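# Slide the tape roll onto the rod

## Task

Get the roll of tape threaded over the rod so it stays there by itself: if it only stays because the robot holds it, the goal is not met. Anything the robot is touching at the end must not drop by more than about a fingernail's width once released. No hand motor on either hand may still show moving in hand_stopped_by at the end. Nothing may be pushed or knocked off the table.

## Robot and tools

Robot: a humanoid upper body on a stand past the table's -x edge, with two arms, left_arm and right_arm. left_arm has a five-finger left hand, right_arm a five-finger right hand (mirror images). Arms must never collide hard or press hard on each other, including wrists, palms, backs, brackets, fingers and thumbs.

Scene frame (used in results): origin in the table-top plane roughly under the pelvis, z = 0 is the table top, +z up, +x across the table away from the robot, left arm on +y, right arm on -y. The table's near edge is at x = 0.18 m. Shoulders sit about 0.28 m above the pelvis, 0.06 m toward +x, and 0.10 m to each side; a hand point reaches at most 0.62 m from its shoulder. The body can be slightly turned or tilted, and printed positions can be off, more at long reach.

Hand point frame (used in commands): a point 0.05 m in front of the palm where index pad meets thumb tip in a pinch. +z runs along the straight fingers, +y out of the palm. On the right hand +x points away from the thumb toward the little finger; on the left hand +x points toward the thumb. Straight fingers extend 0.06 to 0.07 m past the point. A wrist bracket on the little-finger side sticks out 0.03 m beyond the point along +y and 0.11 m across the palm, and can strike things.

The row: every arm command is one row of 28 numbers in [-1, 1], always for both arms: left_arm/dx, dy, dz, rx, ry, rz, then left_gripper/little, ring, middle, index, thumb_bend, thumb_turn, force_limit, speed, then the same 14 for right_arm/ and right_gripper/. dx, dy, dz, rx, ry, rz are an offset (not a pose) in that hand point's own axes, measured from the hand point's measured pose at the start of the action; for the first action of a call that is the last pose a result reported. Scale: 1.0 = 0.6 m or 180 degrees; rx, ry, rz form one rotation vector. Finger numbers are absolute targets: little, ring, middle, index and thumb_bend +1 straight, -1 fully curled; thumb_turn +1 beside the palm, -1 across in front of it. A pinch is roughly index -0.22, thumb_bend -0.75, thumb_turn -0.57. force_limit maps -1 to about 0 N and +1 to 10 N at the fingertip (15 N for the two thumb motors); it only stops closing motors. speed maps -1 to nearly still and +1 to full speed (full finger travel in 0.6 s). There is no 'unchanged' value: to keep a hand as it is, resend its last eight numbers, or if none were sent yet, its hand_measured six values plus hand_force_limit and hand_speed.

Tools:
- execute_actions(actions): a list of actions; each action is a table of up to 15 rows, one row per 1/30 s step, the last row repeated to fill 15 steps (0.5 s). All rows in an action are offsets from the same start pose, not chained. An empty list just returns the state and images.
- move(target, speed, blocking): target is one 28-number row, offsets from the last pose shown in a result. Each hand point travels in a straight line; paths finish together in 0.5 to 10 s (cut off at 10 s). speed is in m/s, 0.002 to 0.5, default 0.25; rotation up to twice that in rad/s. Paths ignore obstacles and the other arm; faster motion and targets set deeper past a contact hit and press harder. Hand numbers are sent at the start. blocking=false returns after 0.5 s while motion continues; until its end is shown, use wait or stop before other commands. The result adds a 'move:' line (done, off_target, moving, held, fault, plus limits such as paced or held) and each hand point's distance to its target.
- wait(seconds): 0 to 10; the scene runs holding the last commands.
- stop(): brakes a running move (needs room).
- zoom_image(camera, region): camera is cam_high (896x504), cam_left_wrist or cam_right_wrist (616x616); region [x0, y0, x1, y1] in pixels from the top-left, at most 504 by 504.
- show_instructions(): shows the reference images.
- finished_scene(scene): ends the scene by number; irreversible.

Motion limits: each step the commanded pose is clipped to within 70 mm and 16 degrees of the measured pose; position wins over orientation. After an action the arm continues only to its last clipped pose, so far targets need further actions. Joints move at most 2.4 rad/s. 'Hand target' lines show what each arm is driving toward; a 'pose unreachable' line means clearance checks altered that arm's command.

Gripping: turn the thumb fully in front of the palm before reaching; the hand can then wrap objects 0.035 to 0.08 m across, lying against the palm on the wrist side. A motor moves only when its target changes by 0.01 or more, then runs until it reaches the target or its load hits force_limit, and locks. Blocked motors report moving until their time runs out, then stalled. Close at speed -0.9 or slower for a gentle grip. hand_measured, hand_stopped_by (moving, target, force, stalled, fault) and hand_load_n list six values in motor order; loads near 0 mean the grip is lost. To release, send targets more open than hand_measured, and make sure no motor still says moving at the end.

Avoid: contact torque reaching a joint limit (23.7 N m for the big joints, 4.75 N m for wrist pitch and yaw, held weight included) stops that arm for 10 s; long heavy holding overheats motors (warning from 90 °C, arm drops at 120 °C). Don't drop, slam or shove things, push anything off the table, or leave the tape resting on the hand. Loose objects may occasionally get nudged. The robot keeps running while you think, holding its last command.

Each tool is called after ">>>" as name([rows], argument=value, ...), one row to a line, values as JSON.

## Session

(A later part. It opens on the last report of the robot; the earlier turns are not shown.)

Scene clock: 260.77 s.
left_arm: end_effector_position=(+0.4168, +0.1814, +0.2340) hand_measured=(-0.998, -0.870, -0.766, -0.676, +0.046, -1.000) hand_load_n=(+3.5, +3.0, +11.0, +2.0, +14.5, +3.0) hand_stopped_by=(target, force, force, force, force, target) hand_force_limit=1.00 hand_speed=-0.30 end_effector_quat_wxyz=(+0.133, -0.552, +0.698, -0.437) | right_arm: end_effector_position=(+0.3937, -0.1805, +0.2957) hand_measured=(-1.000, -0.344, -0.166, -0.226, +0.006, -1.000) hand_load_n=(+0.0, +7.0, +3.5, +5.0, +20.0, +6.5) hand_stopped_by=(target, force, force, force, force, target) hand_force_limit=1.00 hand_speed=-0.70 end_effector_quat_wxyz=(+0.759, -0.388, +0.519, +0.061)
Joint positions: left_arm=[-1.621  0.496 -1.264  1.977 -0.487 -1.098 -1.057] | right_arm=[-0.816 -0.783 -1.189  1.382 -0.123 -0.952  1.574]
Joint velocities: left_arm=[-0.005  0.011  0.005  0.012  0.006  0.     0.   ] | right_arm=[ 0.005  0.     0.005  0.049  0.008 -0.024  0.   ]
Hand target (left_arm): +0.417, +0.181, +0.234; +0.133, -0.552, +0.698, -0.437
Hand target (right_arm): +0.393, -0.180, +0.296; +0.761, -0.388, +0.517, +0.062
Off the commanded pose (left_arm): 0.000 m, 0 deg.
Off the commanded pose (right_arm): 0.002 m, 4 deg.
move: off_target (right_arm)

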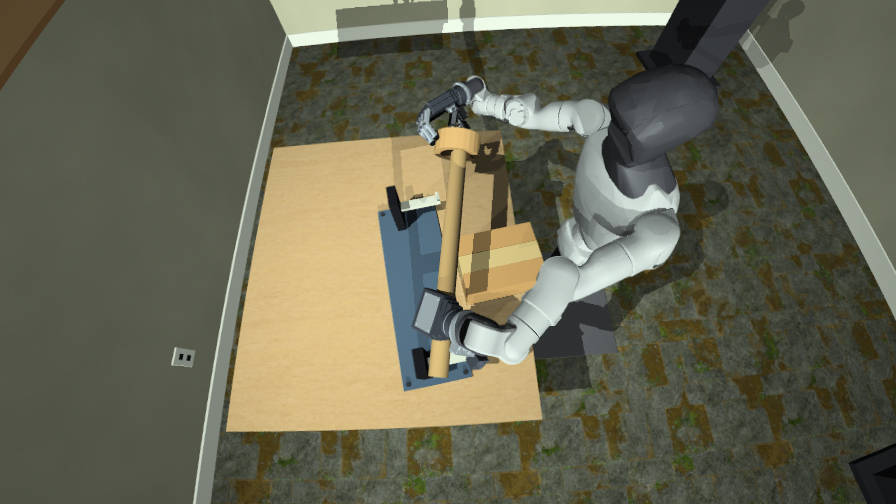

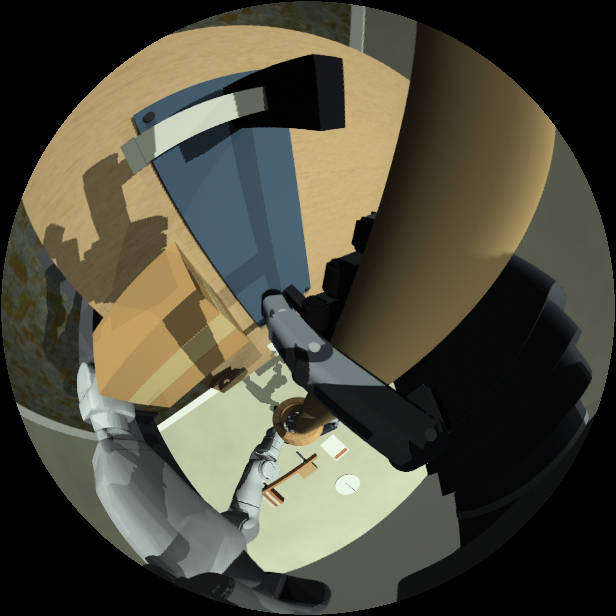

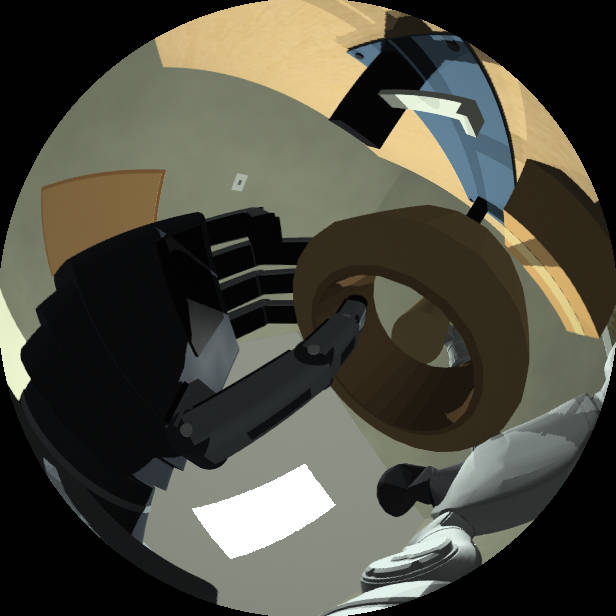

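>>> move(target=[0,0,0,0,0,0,-1,-1,-1,-1,-0.65,-1,1,-0.3,-0.025,0.03,0.025,0,0,0,-1,-0.7,-0.7,-0.7,-0.3,-1,1,-0.7], speed=0.02)

>>> zoom_image(camera="cam_high", region=[390,90,510,210])

Scene clock: 267.63 s.
left_arm: end_effector_position=(+0.4162, +0.1827, +0.2330) hand_measured=(-0.998, -0.870, -0.766, -0.676, +0.046, -1.000) hand_load_n=(+3.0, +3.0, +11.0, +2.5, +14.5, +3.0) hand_stopped_by=(target, force, force, force, force, target) hand_force_limit=1.00 hand_speed=-0.30 end_effector_quat_wxyz=(+0.133, -0.554, +0.698, -0.435) | right_arm: end_effector_position=(+0.3912, -0.1518, +0.3022) hand_measured=(-1.000, -0.344, -0.166, -0.226, +0.006, -1.000) hand_load_n=(+0.0, +6.5, +3.0, +5.0, +20.5, +6.5) hand_stopped_by=(target, force, force, force, force, target) hand_force_limit=1.00 hand_speed=-0.70 end_effector_quat_wxyz=(+0.760, -0.391, +0.515, +0.066)
Joint positions: left_arm=[-1.62   0.497 -1.265  1.98  -0.485 -1.098 -1.059] | right_arm=[-0.997 -1.013 -1.011  2.079 -0.236 -1.369  1.377]
Joint velocities: left_arm=[ 0.005  0.003 -0.011  0.005  0.003  0.     0.   ] | right_arm=[ 0.002 -0.014 -0.006 -0.011 -0.048  0.    -0.023]
Hand target (left_arm): +0.417, +0.181, +0.234; +0.133, -0.552, +0.698, -0.437
Hand target (right_arm): +0.391, -0.152, +0.303; +0.760, -0.391, +0.514, +0.065
Off the commanded pose (left_arm): 0.002 m, 0 deg.
Off the commanded pose (right_arm): 0.003 m, 1 deg.
joint sent to its limit (right arm) — the command would take joint 4 (elbow) past its upper limit, so that joint was sent only as far as its limit.
move: done

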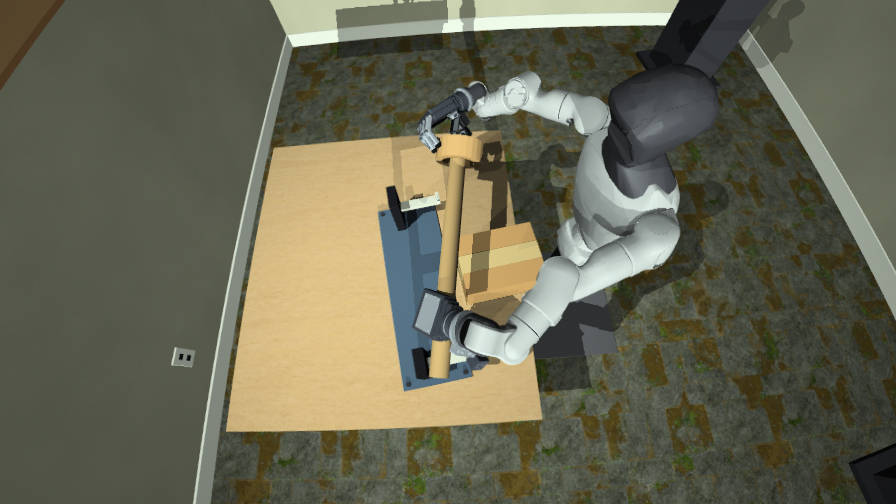

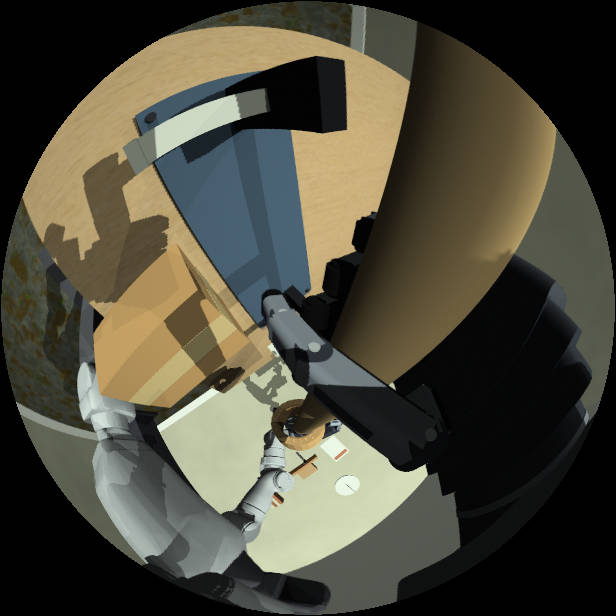

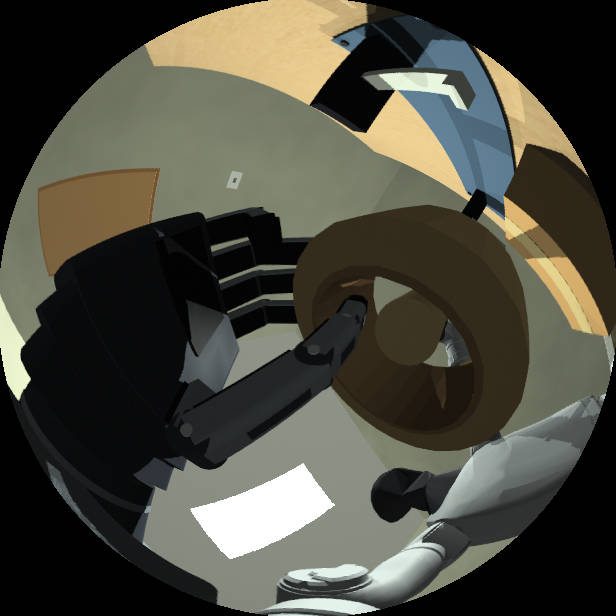

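Region (390, 90, 510, 210) of cam_high's 896x504 image, scaled by 4.200, with more detail than that image has.

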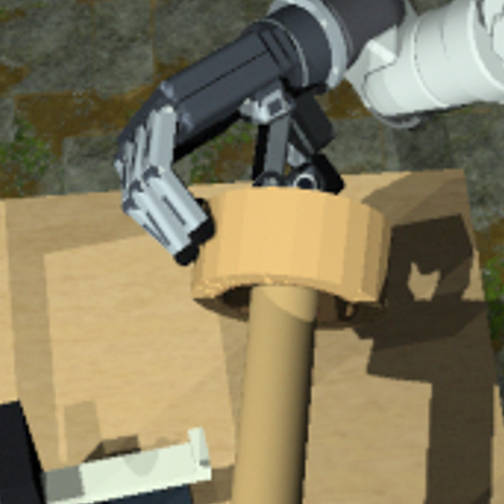

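>>> move(target=[0,0,0,0,0,0,-1,-1,-1,-1,-0.65,-1,1,-0.3,-0.016,0.046,0.026,0,0,0,-1,-0.7,-0.7,-0.7,-0.3,-1,1,-0.7], speed=0.02)

>>> zoom_image(camera="cam_high", region=[390,90,510,210])

Scene clock: 272.40 s.
left_arm: end_effector_position=(+0.4139, +0.1841, +0.2305) hand_measured=(-0.998, -0.870, -0.766, -0.676, +0.046, -1.000) hand_load_n=(+3.5, +3.0, +11.0, +1.5, +14.5, +3.0) hand_stopped_by=(target, force, force, force, force, target) hand_force_limit=1.00 hand_speed=-0.30 end_effector_quat_wxyz=(+0.132, -0.553, +0.702, -0.429) | right_arm: end_effector_position=(+0.3872, -0.1242, +0.3025) hand_measured=(-1.000, -0.344, -0.166, -0.226, +0.006, -1.000) hand_load_n=(+0.0, +6.5, +3.0, +5.0, +20.5, +6.5) hand_stopped_by=(target, force, force, force, force, target) hand_force_limit=1.00 hand_speed=-0.70 end_effector_quat_wxyz=(+0.778, -0.398, +0.479, +0.086)
Joint positions: left_arm=[-1.618  0.498 -1.267  1.98  -0.478 -1.103 -1.064] | right_arm=[-0.965 -0.96  -1.219  2.079 -0.525 -1.419  1.256]
Joint velocities: left_arm=[-0.006 -0.002  0.003  0.006  0.002 -0.001 -0.002] | right_arm=[ 0.057 -0.006 -0.144 -0.005 -0.239  0.    -0.121]
Hand target (left_arm): +0.416, +0.183, +0.233; +0.133, -0.554, +0.698, -0.435
Hand target (right_arm): +0.385, -0.121, +0.299; +0.774, -0.404, +0.479, +0.093
Off the commanded pose (left_arm): 0.004 m, 1 deg.
Off the commanded pose (right_arm): 0.007 m, 5 deg.
joint sent to its limit (right arm) — the command would take joint 4 (elbow) past its upper limit, so that joint was sent only as far as its limit.
move: off_target (left_arm, right_arm)

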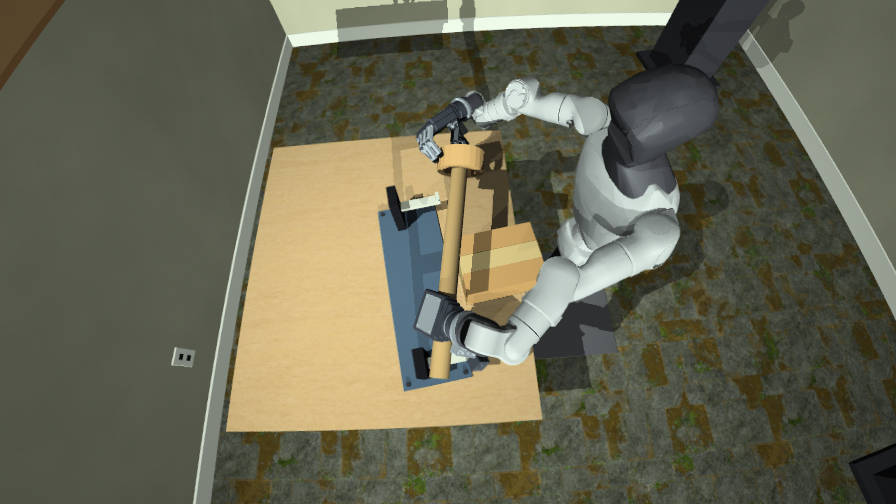

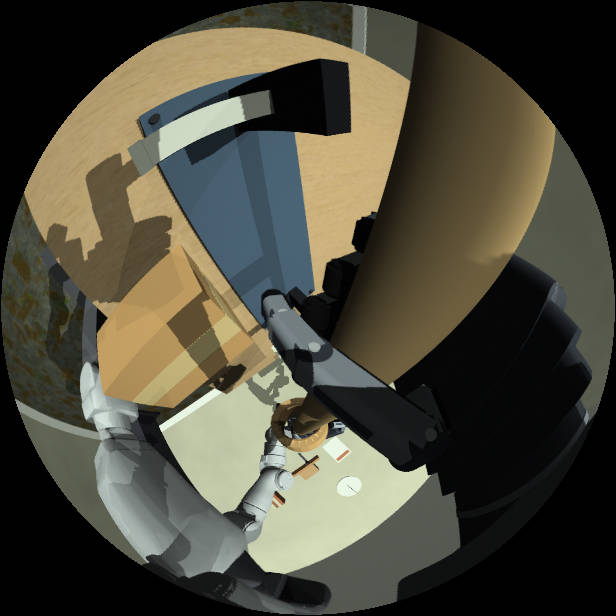

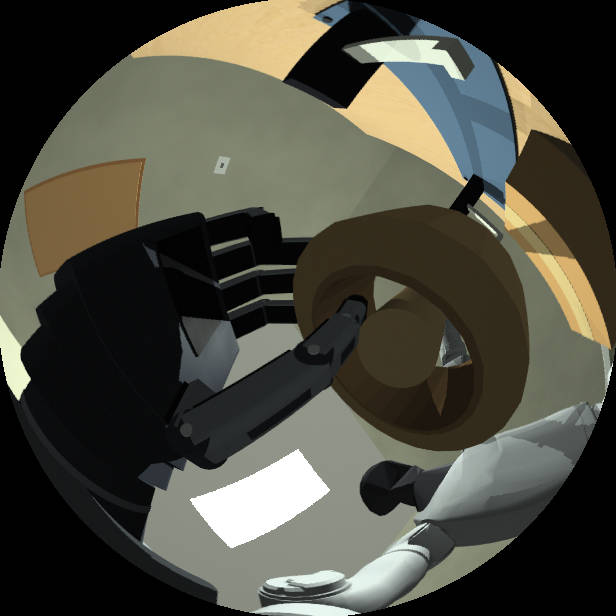

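Region (390, 90, 510, 210) of cam_high's 896x504 image, scaled by 4.200, with more detail than that image has.

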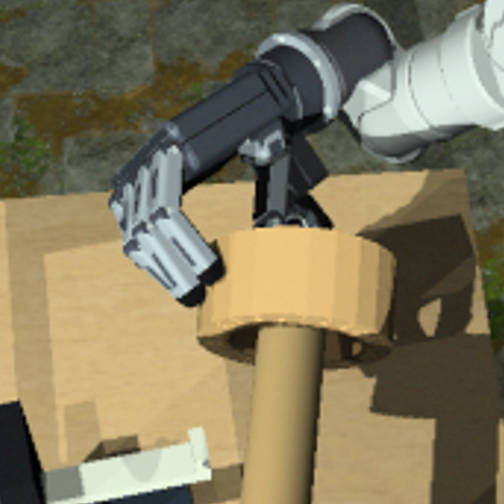

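>>> move(target=[0,0,0,0,0,0,-1,-1,-1,-1,-0.65,-1,1,-0.3,0.008,-0.006,0.022,0,0,0,-1,-0.7,-0.7,-0.7,-0.3,-1,1,-0.7], speed=0.02)

>>> move(target=[0,0,0,0,0,0,-1,-1,-1,-1,-0.65,-1,1,-0.3,-0.008,0.03,0.025,0,0,0,-1,-0.7,-0.7,-0.7,-0.3,-1,1,-0.7], speed=0.02)

>>> zoom_image(camera="cam_high", region=[390,90,510,210])

Scene clock: 278.20 s.
left_arm: end_effector_position=(+0.4135, +0.1842, +0.2304) hand_measured=(-0.998, -0.870, -0.766, -0.676, +0.046, -1.000) hand_load_n=(+3.0, +2.5, +11.0, +2.0, +14.5, +3.5) hand_stopped_by=(target, force, force, force, force, target) hand_force_limit=1.00 hand_speed=-0.30 end_effector_quat_wxyz=(+0.131, -0.553, +0.703, -0.428) | right_arm: end_effector_position=(+0.3998, -0.1189, +0.3028) hand_measured=(-1.000, -0.344, -0.166, -0.226, +0.006, -1.000) hand_load_n=(+0.0, +6.5, +3.0, +5.0, +20.5, +6.5) hand_stopped_by=(target, force, force, force, force, target) hand_force_limit=1.00 hand_speed=-0.70 end_effector_quat_wxyz=(+0.778, -0.398, +0.479, +0.086)
Joint positions: left_arm=[-1.618  0.499 -1.267  1.98  -0.477 -1.105 -1.065] | right_arm=[-0.982 -0.897 -1.226  1.964 -0.541 -1.346  1.241]
Joint velocities: left_arm=[ 0.012  0.003  0.012 -0.005 -0.008  0.     0.   ] | right_arm=[ 0.009 -0.002  0.012  0.    -0.006  0.002  0.   ]
Hand target (left_arm): +0.414, +0.184, +0.231; +0.132, -0.553, +0.702, -0.429
Hand target (right_arm): +0.400, -0.119, +0.303; +0.778, -0.397, +0.479, +0.087
Off the commanded pose (left_arm): 0.000 m, 0 deg.
Off the commanded pose (right_arm): 0.001 m, 0 deg.
move: done

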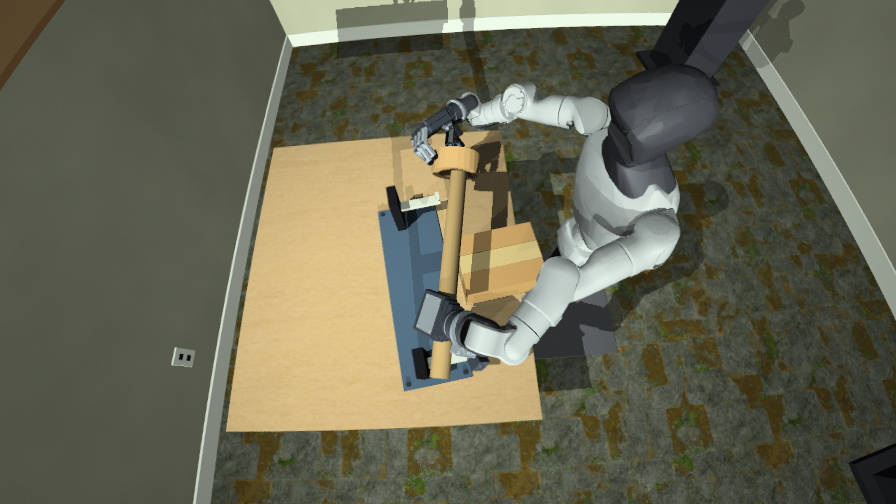

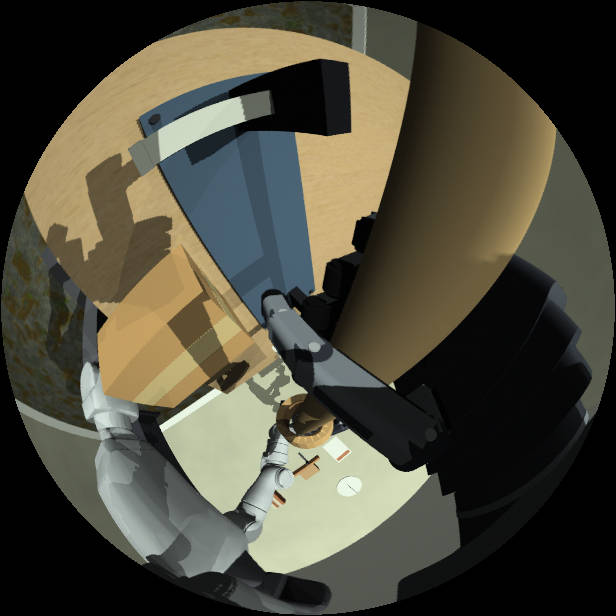

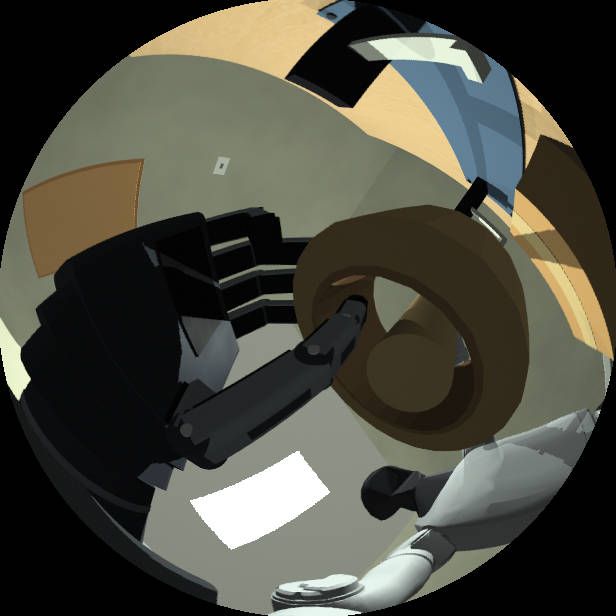

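Scene clock: 279.77 s.
left_arm: end_effector_position=(+0.4135, +0.1842, +0.2304) hand_measured=(-0.998, -0.870, -0.766, -0.676, +0.046, -1.000) hand_load_n=(+3.0, +2.5, +11.0, +2.0, +14.5, +3.5) hand_stopped_by=(target, force, force, force, force, target) hand_force_limit=1.00 hand_speed=-0.30 end_effector_quat_wxyz=(+0.131, -0.553, +0.703, -0.428) | right_arm: end_effector_position=(+0.3982, -0.0943, +0.3020) hand_measured=(-1.000, -0.344, -0.166, -0.226, +0.006, -1.000) hand_load_n=(+0.0, +6.5, +3.0, +5.0, +20.5, +6.5) hand_stopped_by=(target, force, force, force, force, target) hand_force_limit=1.00 hand_speed=-0.70 end_effector_quat_wxyz=(+0.782, -0.400, +0.469, +0.093)
Joint positions: left_arm=[-1.618  0.499 -1.267  1.98  -0.477 -1.105 -1.065] | right_arm=[-1.016 -0.899 -1.162  2.08  -0.722 -1.44   1.01 ]
Joint velocities: left_arm=[ 0.006  0.005  0.009  0.005 -0.009  0.     0.   ] | right_arm=[ 0.031 -0.029 -0.13   0.003 -0.206  0.024 -0.095]
Hand target (left_arm): +0.414, +0.184, +0.230; +0.131, -0.553, +0.703, -0.428
Hand target (right_arm): +0.398, -0.095, +0.302; +0.781, -0.400, +0.471, +0.093
Off the commanded pose (left_arm): 0.000 m, 0 deg.
Off the commanded pose (right_arm): 0.002 m, 1 deg.
joint sent to its limit (left arm) — the command would take joint 3 (shoulder yaw) past its lower limit, so that joint was sent only as far as its limit.
joint sent to its limit (right arm) — the command would take joint 4 (elbow) past its upper limit, so that joint was sent only as far as its limit.
move: done

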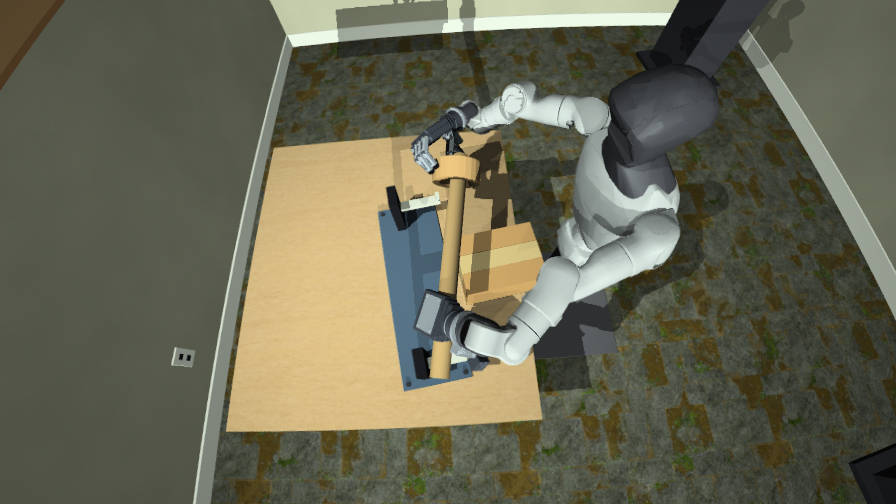

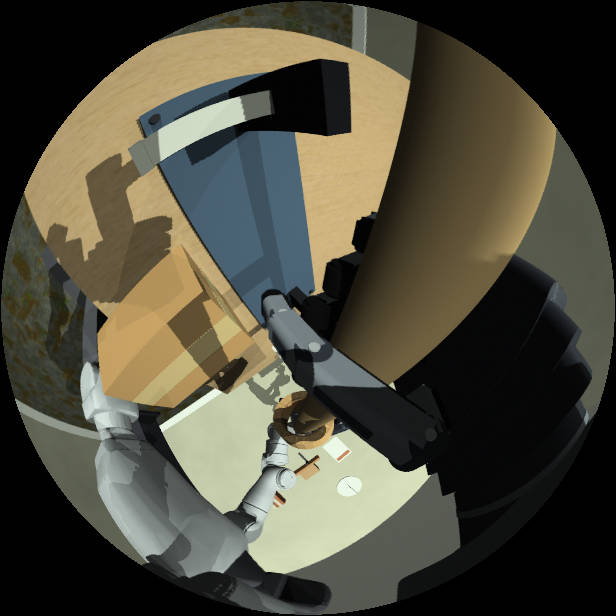

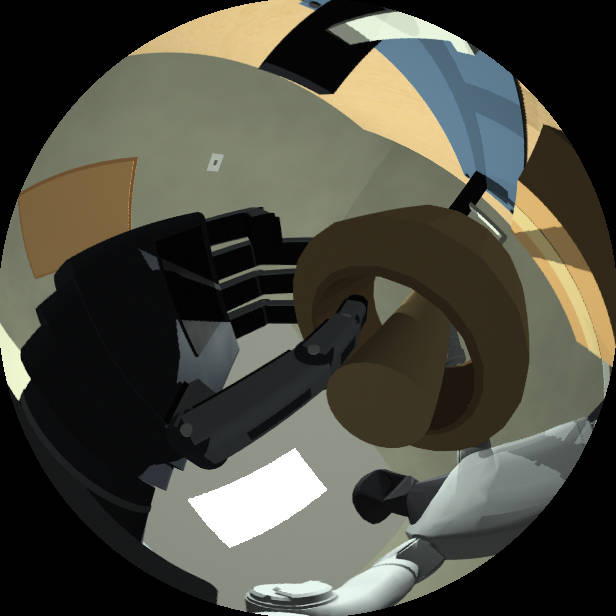

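Region (390, 90, 510, 210) of cam_high's 896x504 image, scaled by 4.200, with more detail than that image has.

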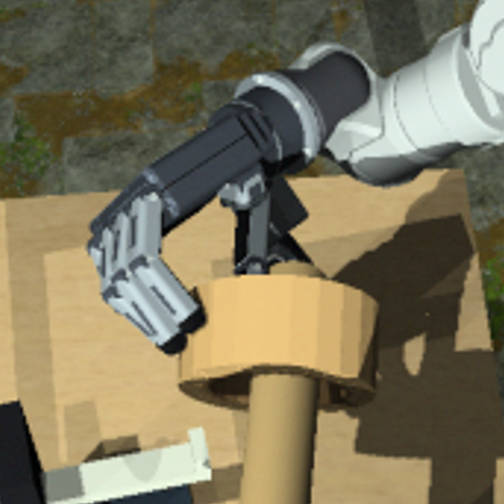

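>>> move(target=[0,0,0,0,0,0,-1,-1,-1,-1,-0.65,-1,1,-0.3,0,0,0,0,0,0,-1,0.3,0.3,0.3,0.2,-1,1,-0.8])

>>> move(target=[0,0,0,0,0,0,-1,-1,-1,-1,-0.65,-1,1,-0.3,0.03,-0.075,-0.03,0,0,0,-1,0.6,0.6,0.6,0.2,-1,1,-0.8], speed=0.04)

Scene clock: 287.93 s.
left_arm: end_effector_position=(+0.4132, +0.1845, +0.2297) hand_measured=(-0.998, -0.870, -0.766, -0.676, +0.046, -1.000) hand_load_n=(+1.0, +2.0, +11.0, +4.5, +14.5, +3.5) hand_stopped_by=(target, force, force, force, force, target) hand_force_limit=1.00 hand_speed=-0.30 end_effector_quat_wxyz=(+0.131, -0.553, +0.703, -0.427) | right_arm: end_effector_position=(+0.3981, -0.0945, +0.3021) hand_measured=(-1.000, +0.300, +0.300, +0.300, +0.202, -1.000) hand_load_n=(+0.0, +0.0, +0.0, +0.0, +1.0, -1.0) hand_stopped_by=(target, target, target, target, target, target) hand_force_limit=1.00 hand_speed=-0.80 end_effector_quat_wxyz=(+0.782, -0.401, +0.469, +0.092)
Joint positions: left_arm=[-1.618  0.499 -1.267  1.98  -0.474 -1.105 -1.065] | right_arm=[-1.014 -0.901 -1.171  2.08  -0.736 -1.438  1.005]
Joint velocities: left_arm=[0.    0.009 0.    0.    0.009 0.    0.   ] | right_arm=[ 0.006 -0.018  0.    -0.018  0.     0.     0.   ]
Hand target (left_arm): +0.414, +0.184, +0.230; +0.132, -0.553, +0.703, -0.428
Hand target (right_arm): +0.398, -0.094, +0.302; +0.782, -0.400, +0.469, +0.093
Off the commanded pose (left_arm): 0.001 m, 0 deg.
Off the commanded pose (right_arm): 0.000 m, 0 deg.
move: done

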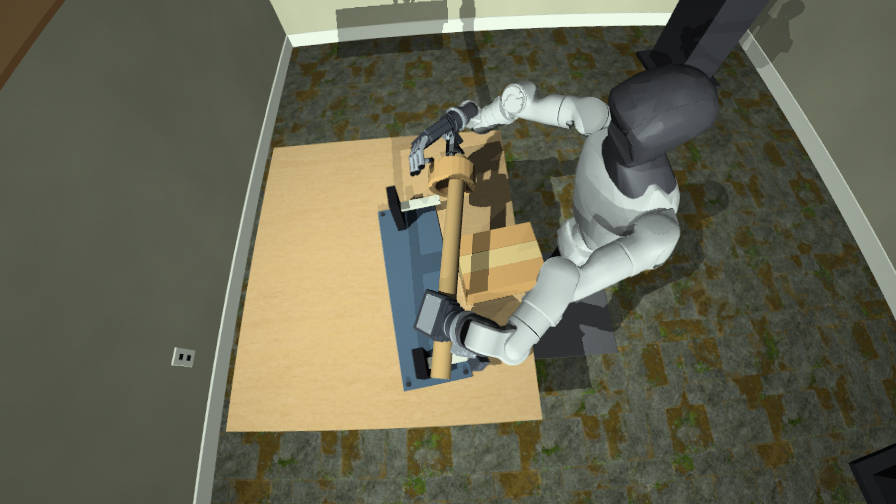

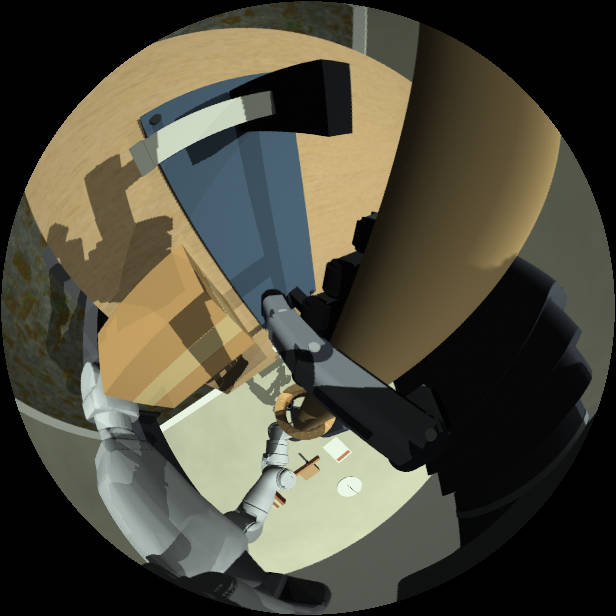

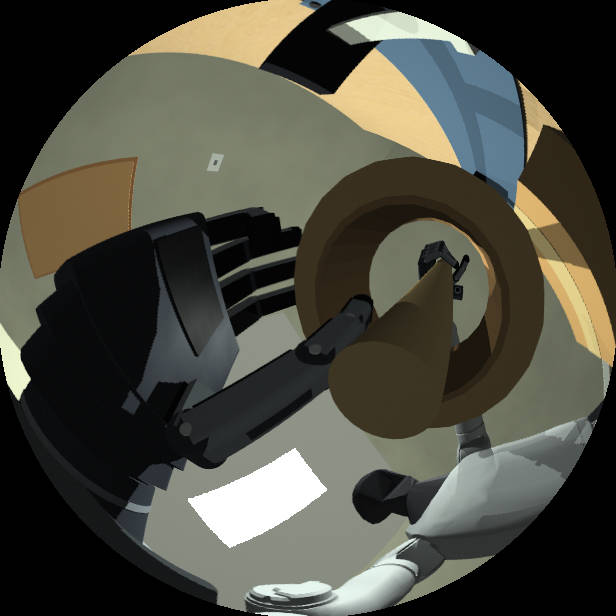

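Scene clock: 289.53 s.
left_arm: end_effector_position=(+0.4148, +0.1864, +0.2303) hand_measured=(-0.998, -0.870, -0.766, -0.676, +0.046, -1.000) hand_load_n=(+0.0, +1.0, +11.0, +6.5, +14.5, +4.5) hand_stopped_by=(target, force, force, force, force, target) hand_force_limit=1.00 hand_speed=-0.30 end_effector_quat_wxyz=(+0.134, -0.558, +0.698, -0.428) | right_arm: end_effector_position=(+0.4169, -0.1403, +0.3020) hand_measured=(-1.000, +0.600, +0.600, +0.600, +0.202, -1.000) hand_load_n=(+0.0, +0.0, +0.0, +0.0, +2.5, -1.0) hand_stopped_by=(target, target, target, target, target, target) hand_force_limit=1.00 hand_speed=-0.80 end_effector_quat_wxyz=(+0.768, -0.395, +0.498, +0.073)
Joint positions: left_arm=[-1.618  0.501 -1.267  1.982 -0.474 -1.094 -1.06 ] | right_arm=[-0.94  -0.688 -1.317  1.381 -0.401 -0.987  1.471]
Joint velocities: left_arm=[-0.005  0.009  0.002  0.012  0.005  0.     0.   ] | right_arm=[-0.005  0.023  0.006 -0.021  0.02   0.015  0.   ]
Hand target (left_arm): +0.413, +0.185, +0.230; +0.131, -0.553, +0.703, -0.427
Hand target (right_arm): +0.418, -0.142, +0.304; +0.772, -0.390, +0.497, +0.070
Off the commanded pose (left_arm): 0.003 m, 1 deg.
Off the commanded pose (right_arm): 0.006 m, 4 deg.
joint sent to its limit (right arm) — the command would take joint 3 (shoulder yaw) past its lower limit, so that joint was sent only as far as its limit.
move: off_target (right_arm)

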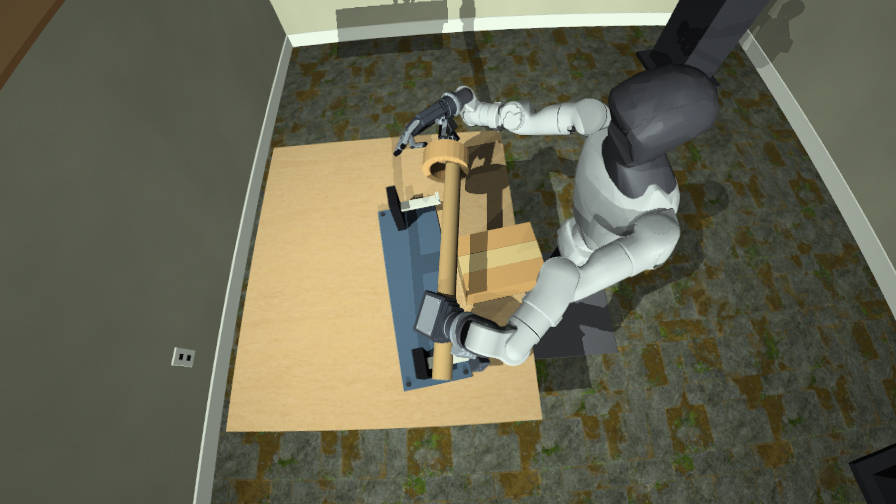

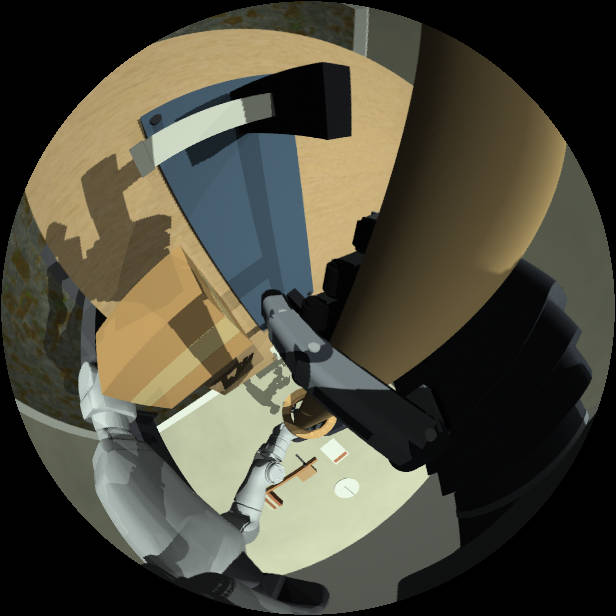

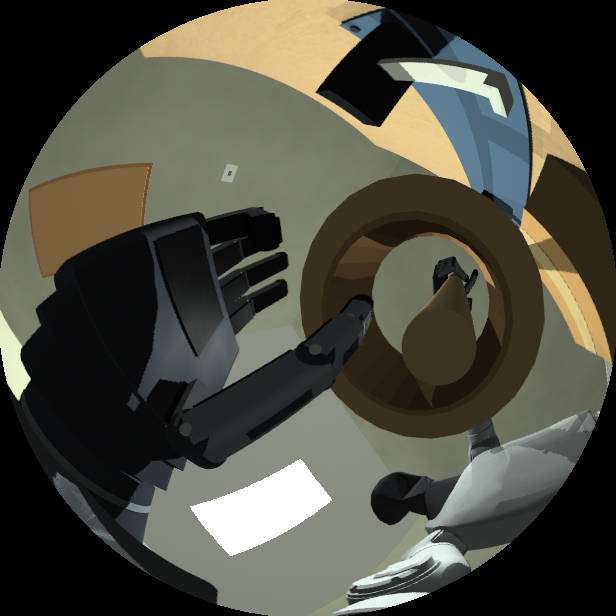

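>>> move(target=[0,0,0,0,0,0,-1,-1,-1,-1,-0.65,-1,1,-0.3,-0.02,0.075,0.05,0,0,0,-1,0.6,0.6,0.6,0.2,-1,1,-0.8], speed=0.03)

>>> zoom_image(camera="cam_high", region=[380,90,520,230])

Scene clock: 296.13 s.
left_arm: end_effector_position=(+0.4135, +0.1901, +0.2282) hand_measured=(-0.998, -0.870, -0.766, -0.676, +0.046, -1.000) hand_load_n=(+0.0, +1.0, +11.0, +6.0, +14.5, +4.0) hand_stopped_by=(target, force, force, force, force, target) hand_force_limit=1.00 hand_speed=-0.30 end_effector_quat_wxyz=(+0.135, -0.563, +0.698, -0.422) | right_arm: end_effector_position=(+0.4104, -0.0845, +0.2987) hand_measured=(-1.000, +0.600, +0.600, +0.600, +0.202, -1.000) hand_load_n=(+0.0, +0.0, +0.0, +0.0, +1.5, -1.5) hand_stopped_by=(target, target, target, target, target, target) hand_force_limit=1.00 hand_speed=-0.80 end_effector_quat_wxyz=(+0.776, -0.399, +0.482, +0.084)
Joint positions: left_arm=[-1.616  0.505 -1.267  1.985 -0.464 -1.092 -1.06 ] | right_arm=[-1.064 -0.874 -1.023  2.079 -0.742 -1.433  0.864]
Joint velocities: left_arm=[ 0.003 -0.005 -0.005 -0.02  -0.005 -0.001  0.   ] | right_arm=[ 0.032 -0.029 -0.13   0.005 -0.201  0.026 -0.097]
Hand target (left_arm): +0.415, +0.186, +0.230; +0.134, -0.558, +0.698, -0.428
Hand target (right_arm): +0.410, -0.084, +0.298; +0.775, -0.398, +0.484, +0.086
Off the commanded pose (left_arm): 0.004 m, 1 deg.
Off the commanded pose (right_arm): 0.005 m, 2 deg.
joint sent to its limit (right arm) — the command would take joint 4 (elbow) past its upper limit, so that joint was sent only as far as its limit.
move: off_target (left_arm, right_arm)

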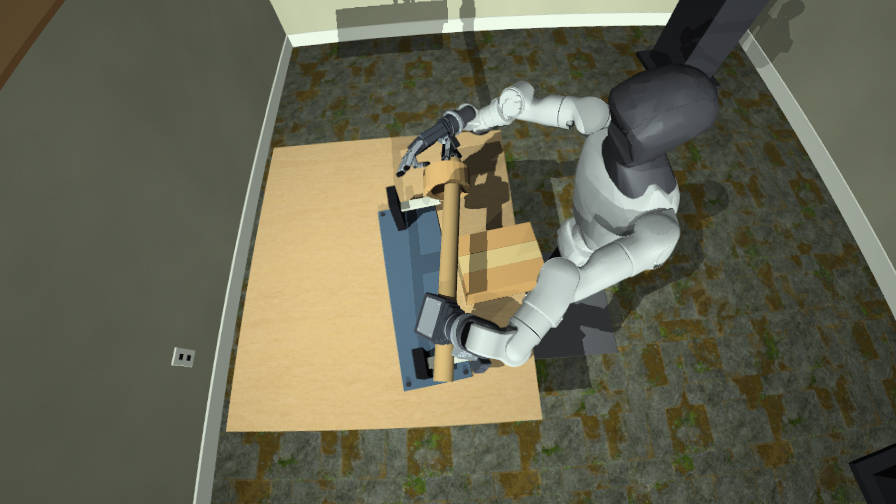

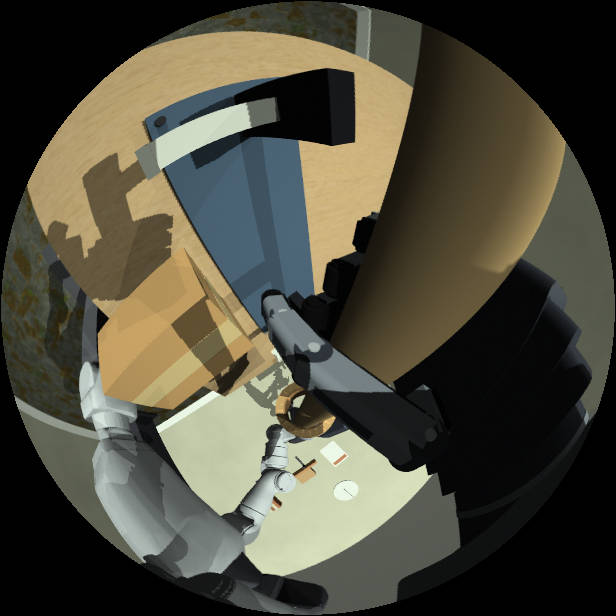

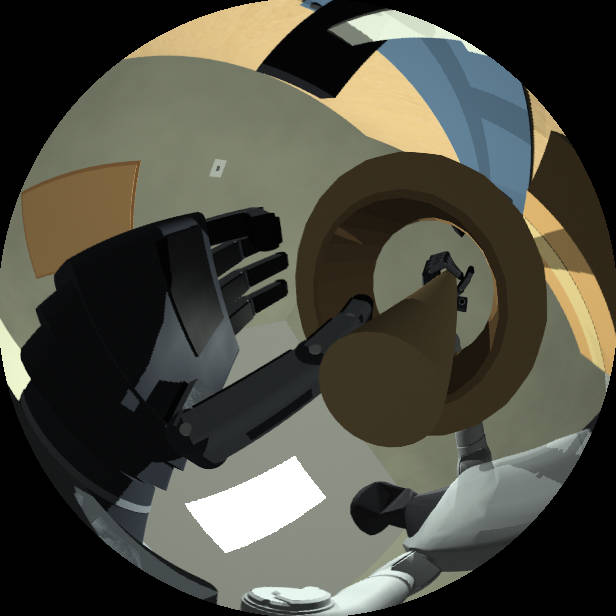

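Region (380, 90, 520, 230) of cam_high's 896x504 image, scaled by 3.600, with more detail than that image has.

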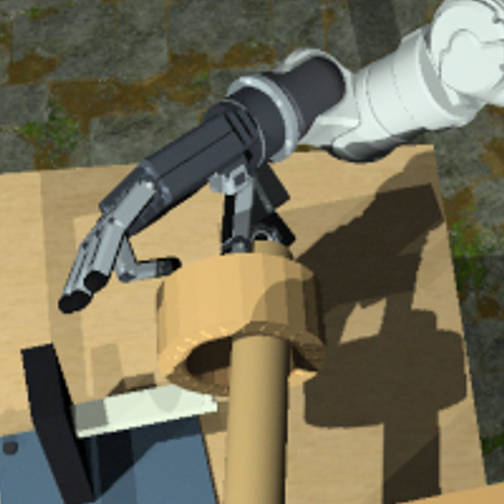

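>>> move(target=[0,0,0,0,0,0,-1,-1,-1,-1,-0.65,-1,1,-0.3,0.024,0.016,-0.008,0,0,0,-1,0.6,0.6,0.6,0.2,-1,1,-0.8], speed=0.02)

>>> move(target=[0,0,0,0,0,0,-1,-1,-1,-1,-0.65,-1,1,-0.3,0.018,-0.03,-0.025,0,0,0,-1,0.6,0.6,0.6,0.2,-1,1,-0.8], speed=0.02)

>>> zoom_image(camera="cam_high", region=[380,90,520,230])

Scene clock: 316.33 s.
left_arm: end_effector_position=(+0.4098, +0.1926, +0.2223) hand_measured=(-0.998, -0.870, -0.766, -0.674, +0.046, -1.000) hand_load_n=(+0.0, +1.0, +11.0, +7.5, +14.5, +4.0) hand_stopped_by=(target, force, force, force, force, target) hand_force_limit=1.00 hand_speed=-0.30 end_effector_quat_wxyz=(+0.131, -0.565, +0.704, -0.409) | right_arm: end_effector_position=(+0.4093, -0.0852, +0.2821) hand_measured=(-1.000, +0.600, +0.600, +0.600, +0.202, -1.000) hand_load_n=(+0.0, +0.0, +0.0, +0.0, +1.0, -0.5) hand_stopped_by=(target, target, target, target, target, target) hand_force_limit=1.00 hand_speed=-0.80 end_effector_quat_wxyz=(+0.777, -0.399, +0.480, +0.081)
Joint positions: left_arm=[-1.612  0.505 -1.266  1.985 -0.438 -1.094 -1.062] | right_arm=[-0.979 -0.783 -1.14   1.926 -0.721 -1.404  0.958]
Joint velocities: left_arm=[ 0.    -0.002  0.002  0.002  0.003  0.     0.   ] | right_arm=[ 0.006  0.005 -0.012 -0.031 -0.003  0.007  0.016]
Hand target (left_arm): +0.413, +0.190, +0.228; +0.135, -0.563, +0.698, -0.422
Hand target (right_arm): +0.409, -0.086, +0.280; +0.776, -0.397, +0.483, +0.082
Off the commanded pose (left_arm): 0.007 m, 2 deg.
Off the commanded pose (right_arm): 0.001 m, 0 deg.
move: off_target (left_arm)

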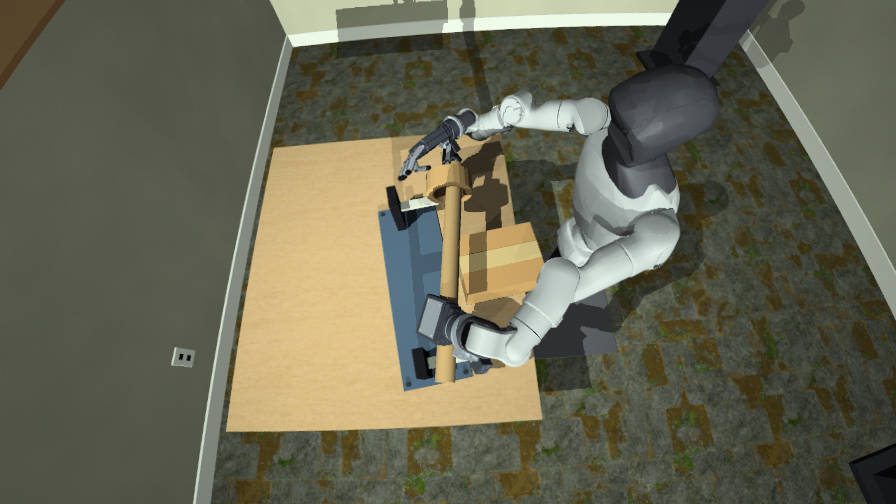

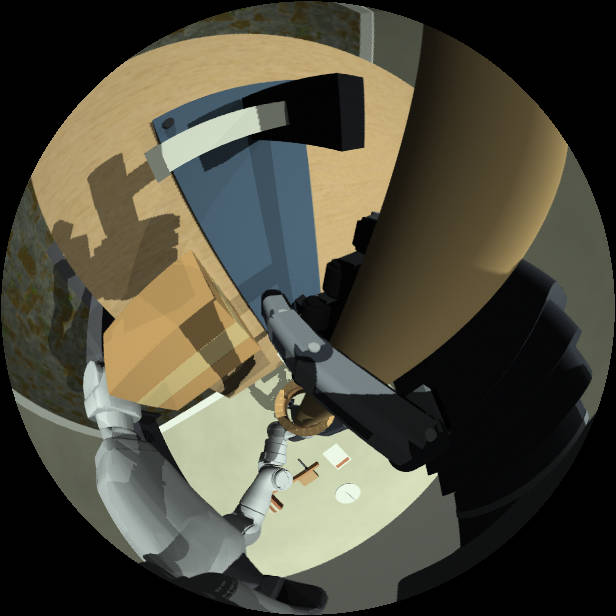

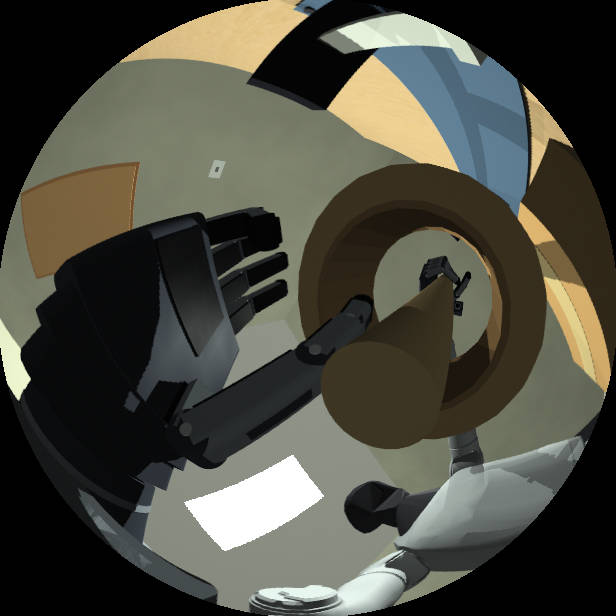

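Scene clock: 317.87 s.
left_arm: end_effector_position=(+0.4096, +0.1934, +0.2215) hand_measured=(-0.998, -0.870, -0.766, -0.674, +0.046, -1.000) hand_load_n=(+0.0, +1.0, +11.0, +7.0, +14.5, +4.5) hand_stopped_by=(target, force, force, force, force, target) hand_force_limit=1.00 hand_speed=-0.30 end_effector_quat_wxyz=(+0.131, -0.568, +0.703, -0.407) | right_arm: end_effector_position=(+0.4122, -0.1098, +0.2756) hand_measured=(-1.000, +0.600, +0.600, +0.600, +0.202, -1.000) hand_load_n=(+0.0, +0.0, +0.0, +0.0, +1.5, -0.5) hand_stopped_by=(target, target, target, target, target, target) hand_force_limit=1.00 hand_speed=-0.80 end_effector_quat_wxyz=(+0.771, -0.403, +0.487, +0.077)
Joint positions: left_arm=[-1.612  0.505 -1.267  1.986 -0.435 -1.089 -1.062] | right_arm=[-0.913 -0.62  -1.317  1.484 -0.478 -1.163  1.376]
Joint velocities: left_arm=[-0.008  0.     0.003 -0.012 -0.008  0.     0.   ] | right_arm=[ 0.009  0.135  0.006 -0.262  0.129  0.138  0.141]
Hand target (left_arm): +0.410, +0.193, +0.222; +0.131, -0.565, +0.704, -0.409
Hand target (right_arm): +0.413, -0.112, +0.277; +0.774, -0.398, +0.487, +0.075
Off the commanded pose (left_arm): 0.001 m, 0 deg.
Off the commanded pose (right_arm): 0.005 m, 1 deg.
joint sent to its limit (right arm) — the command would take joint 3 (shoulder yaw) past its lower limit, so that joint was sent only as far as its limit.
move: off_target (right_arm)

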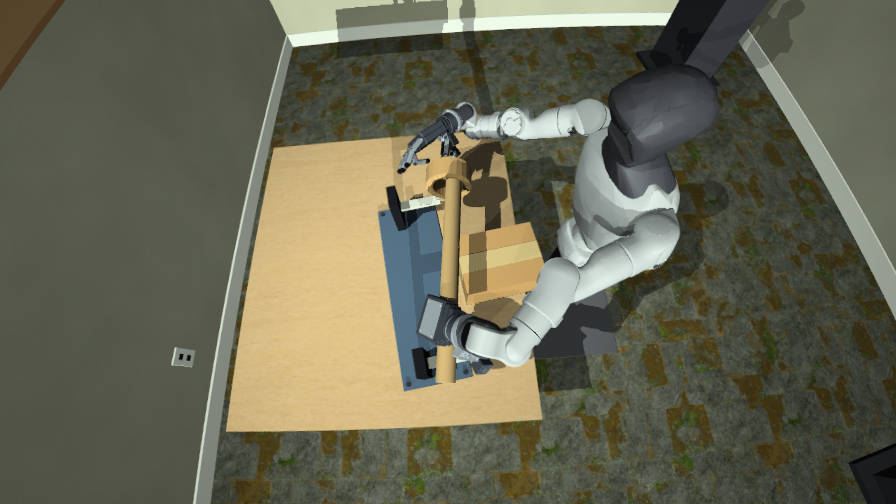

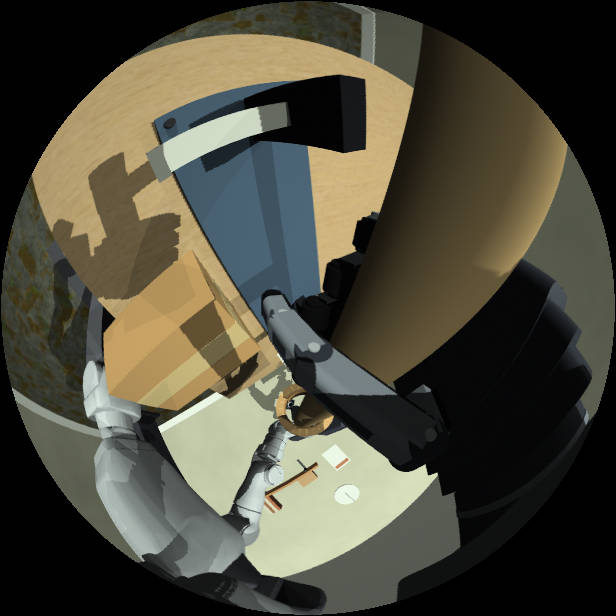

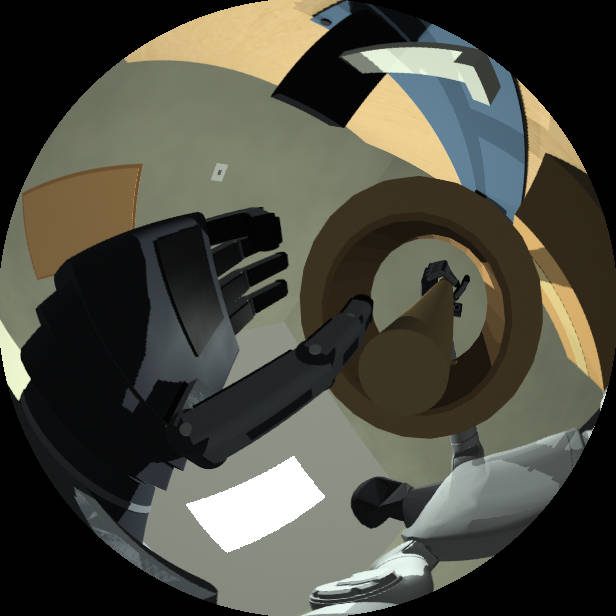

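Region (380, 90, 520, 230) of cam_high's 896x504 image, scaled by 3.600, with more detail than that image has.

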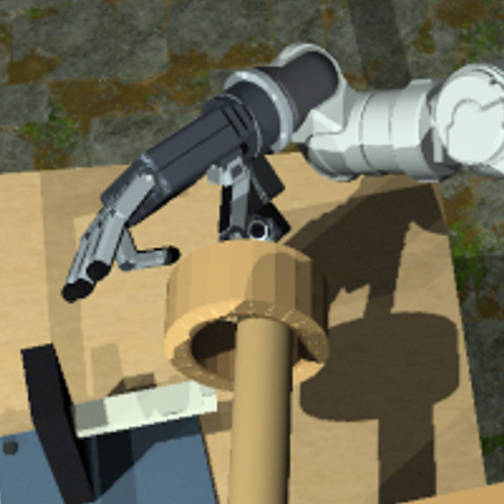

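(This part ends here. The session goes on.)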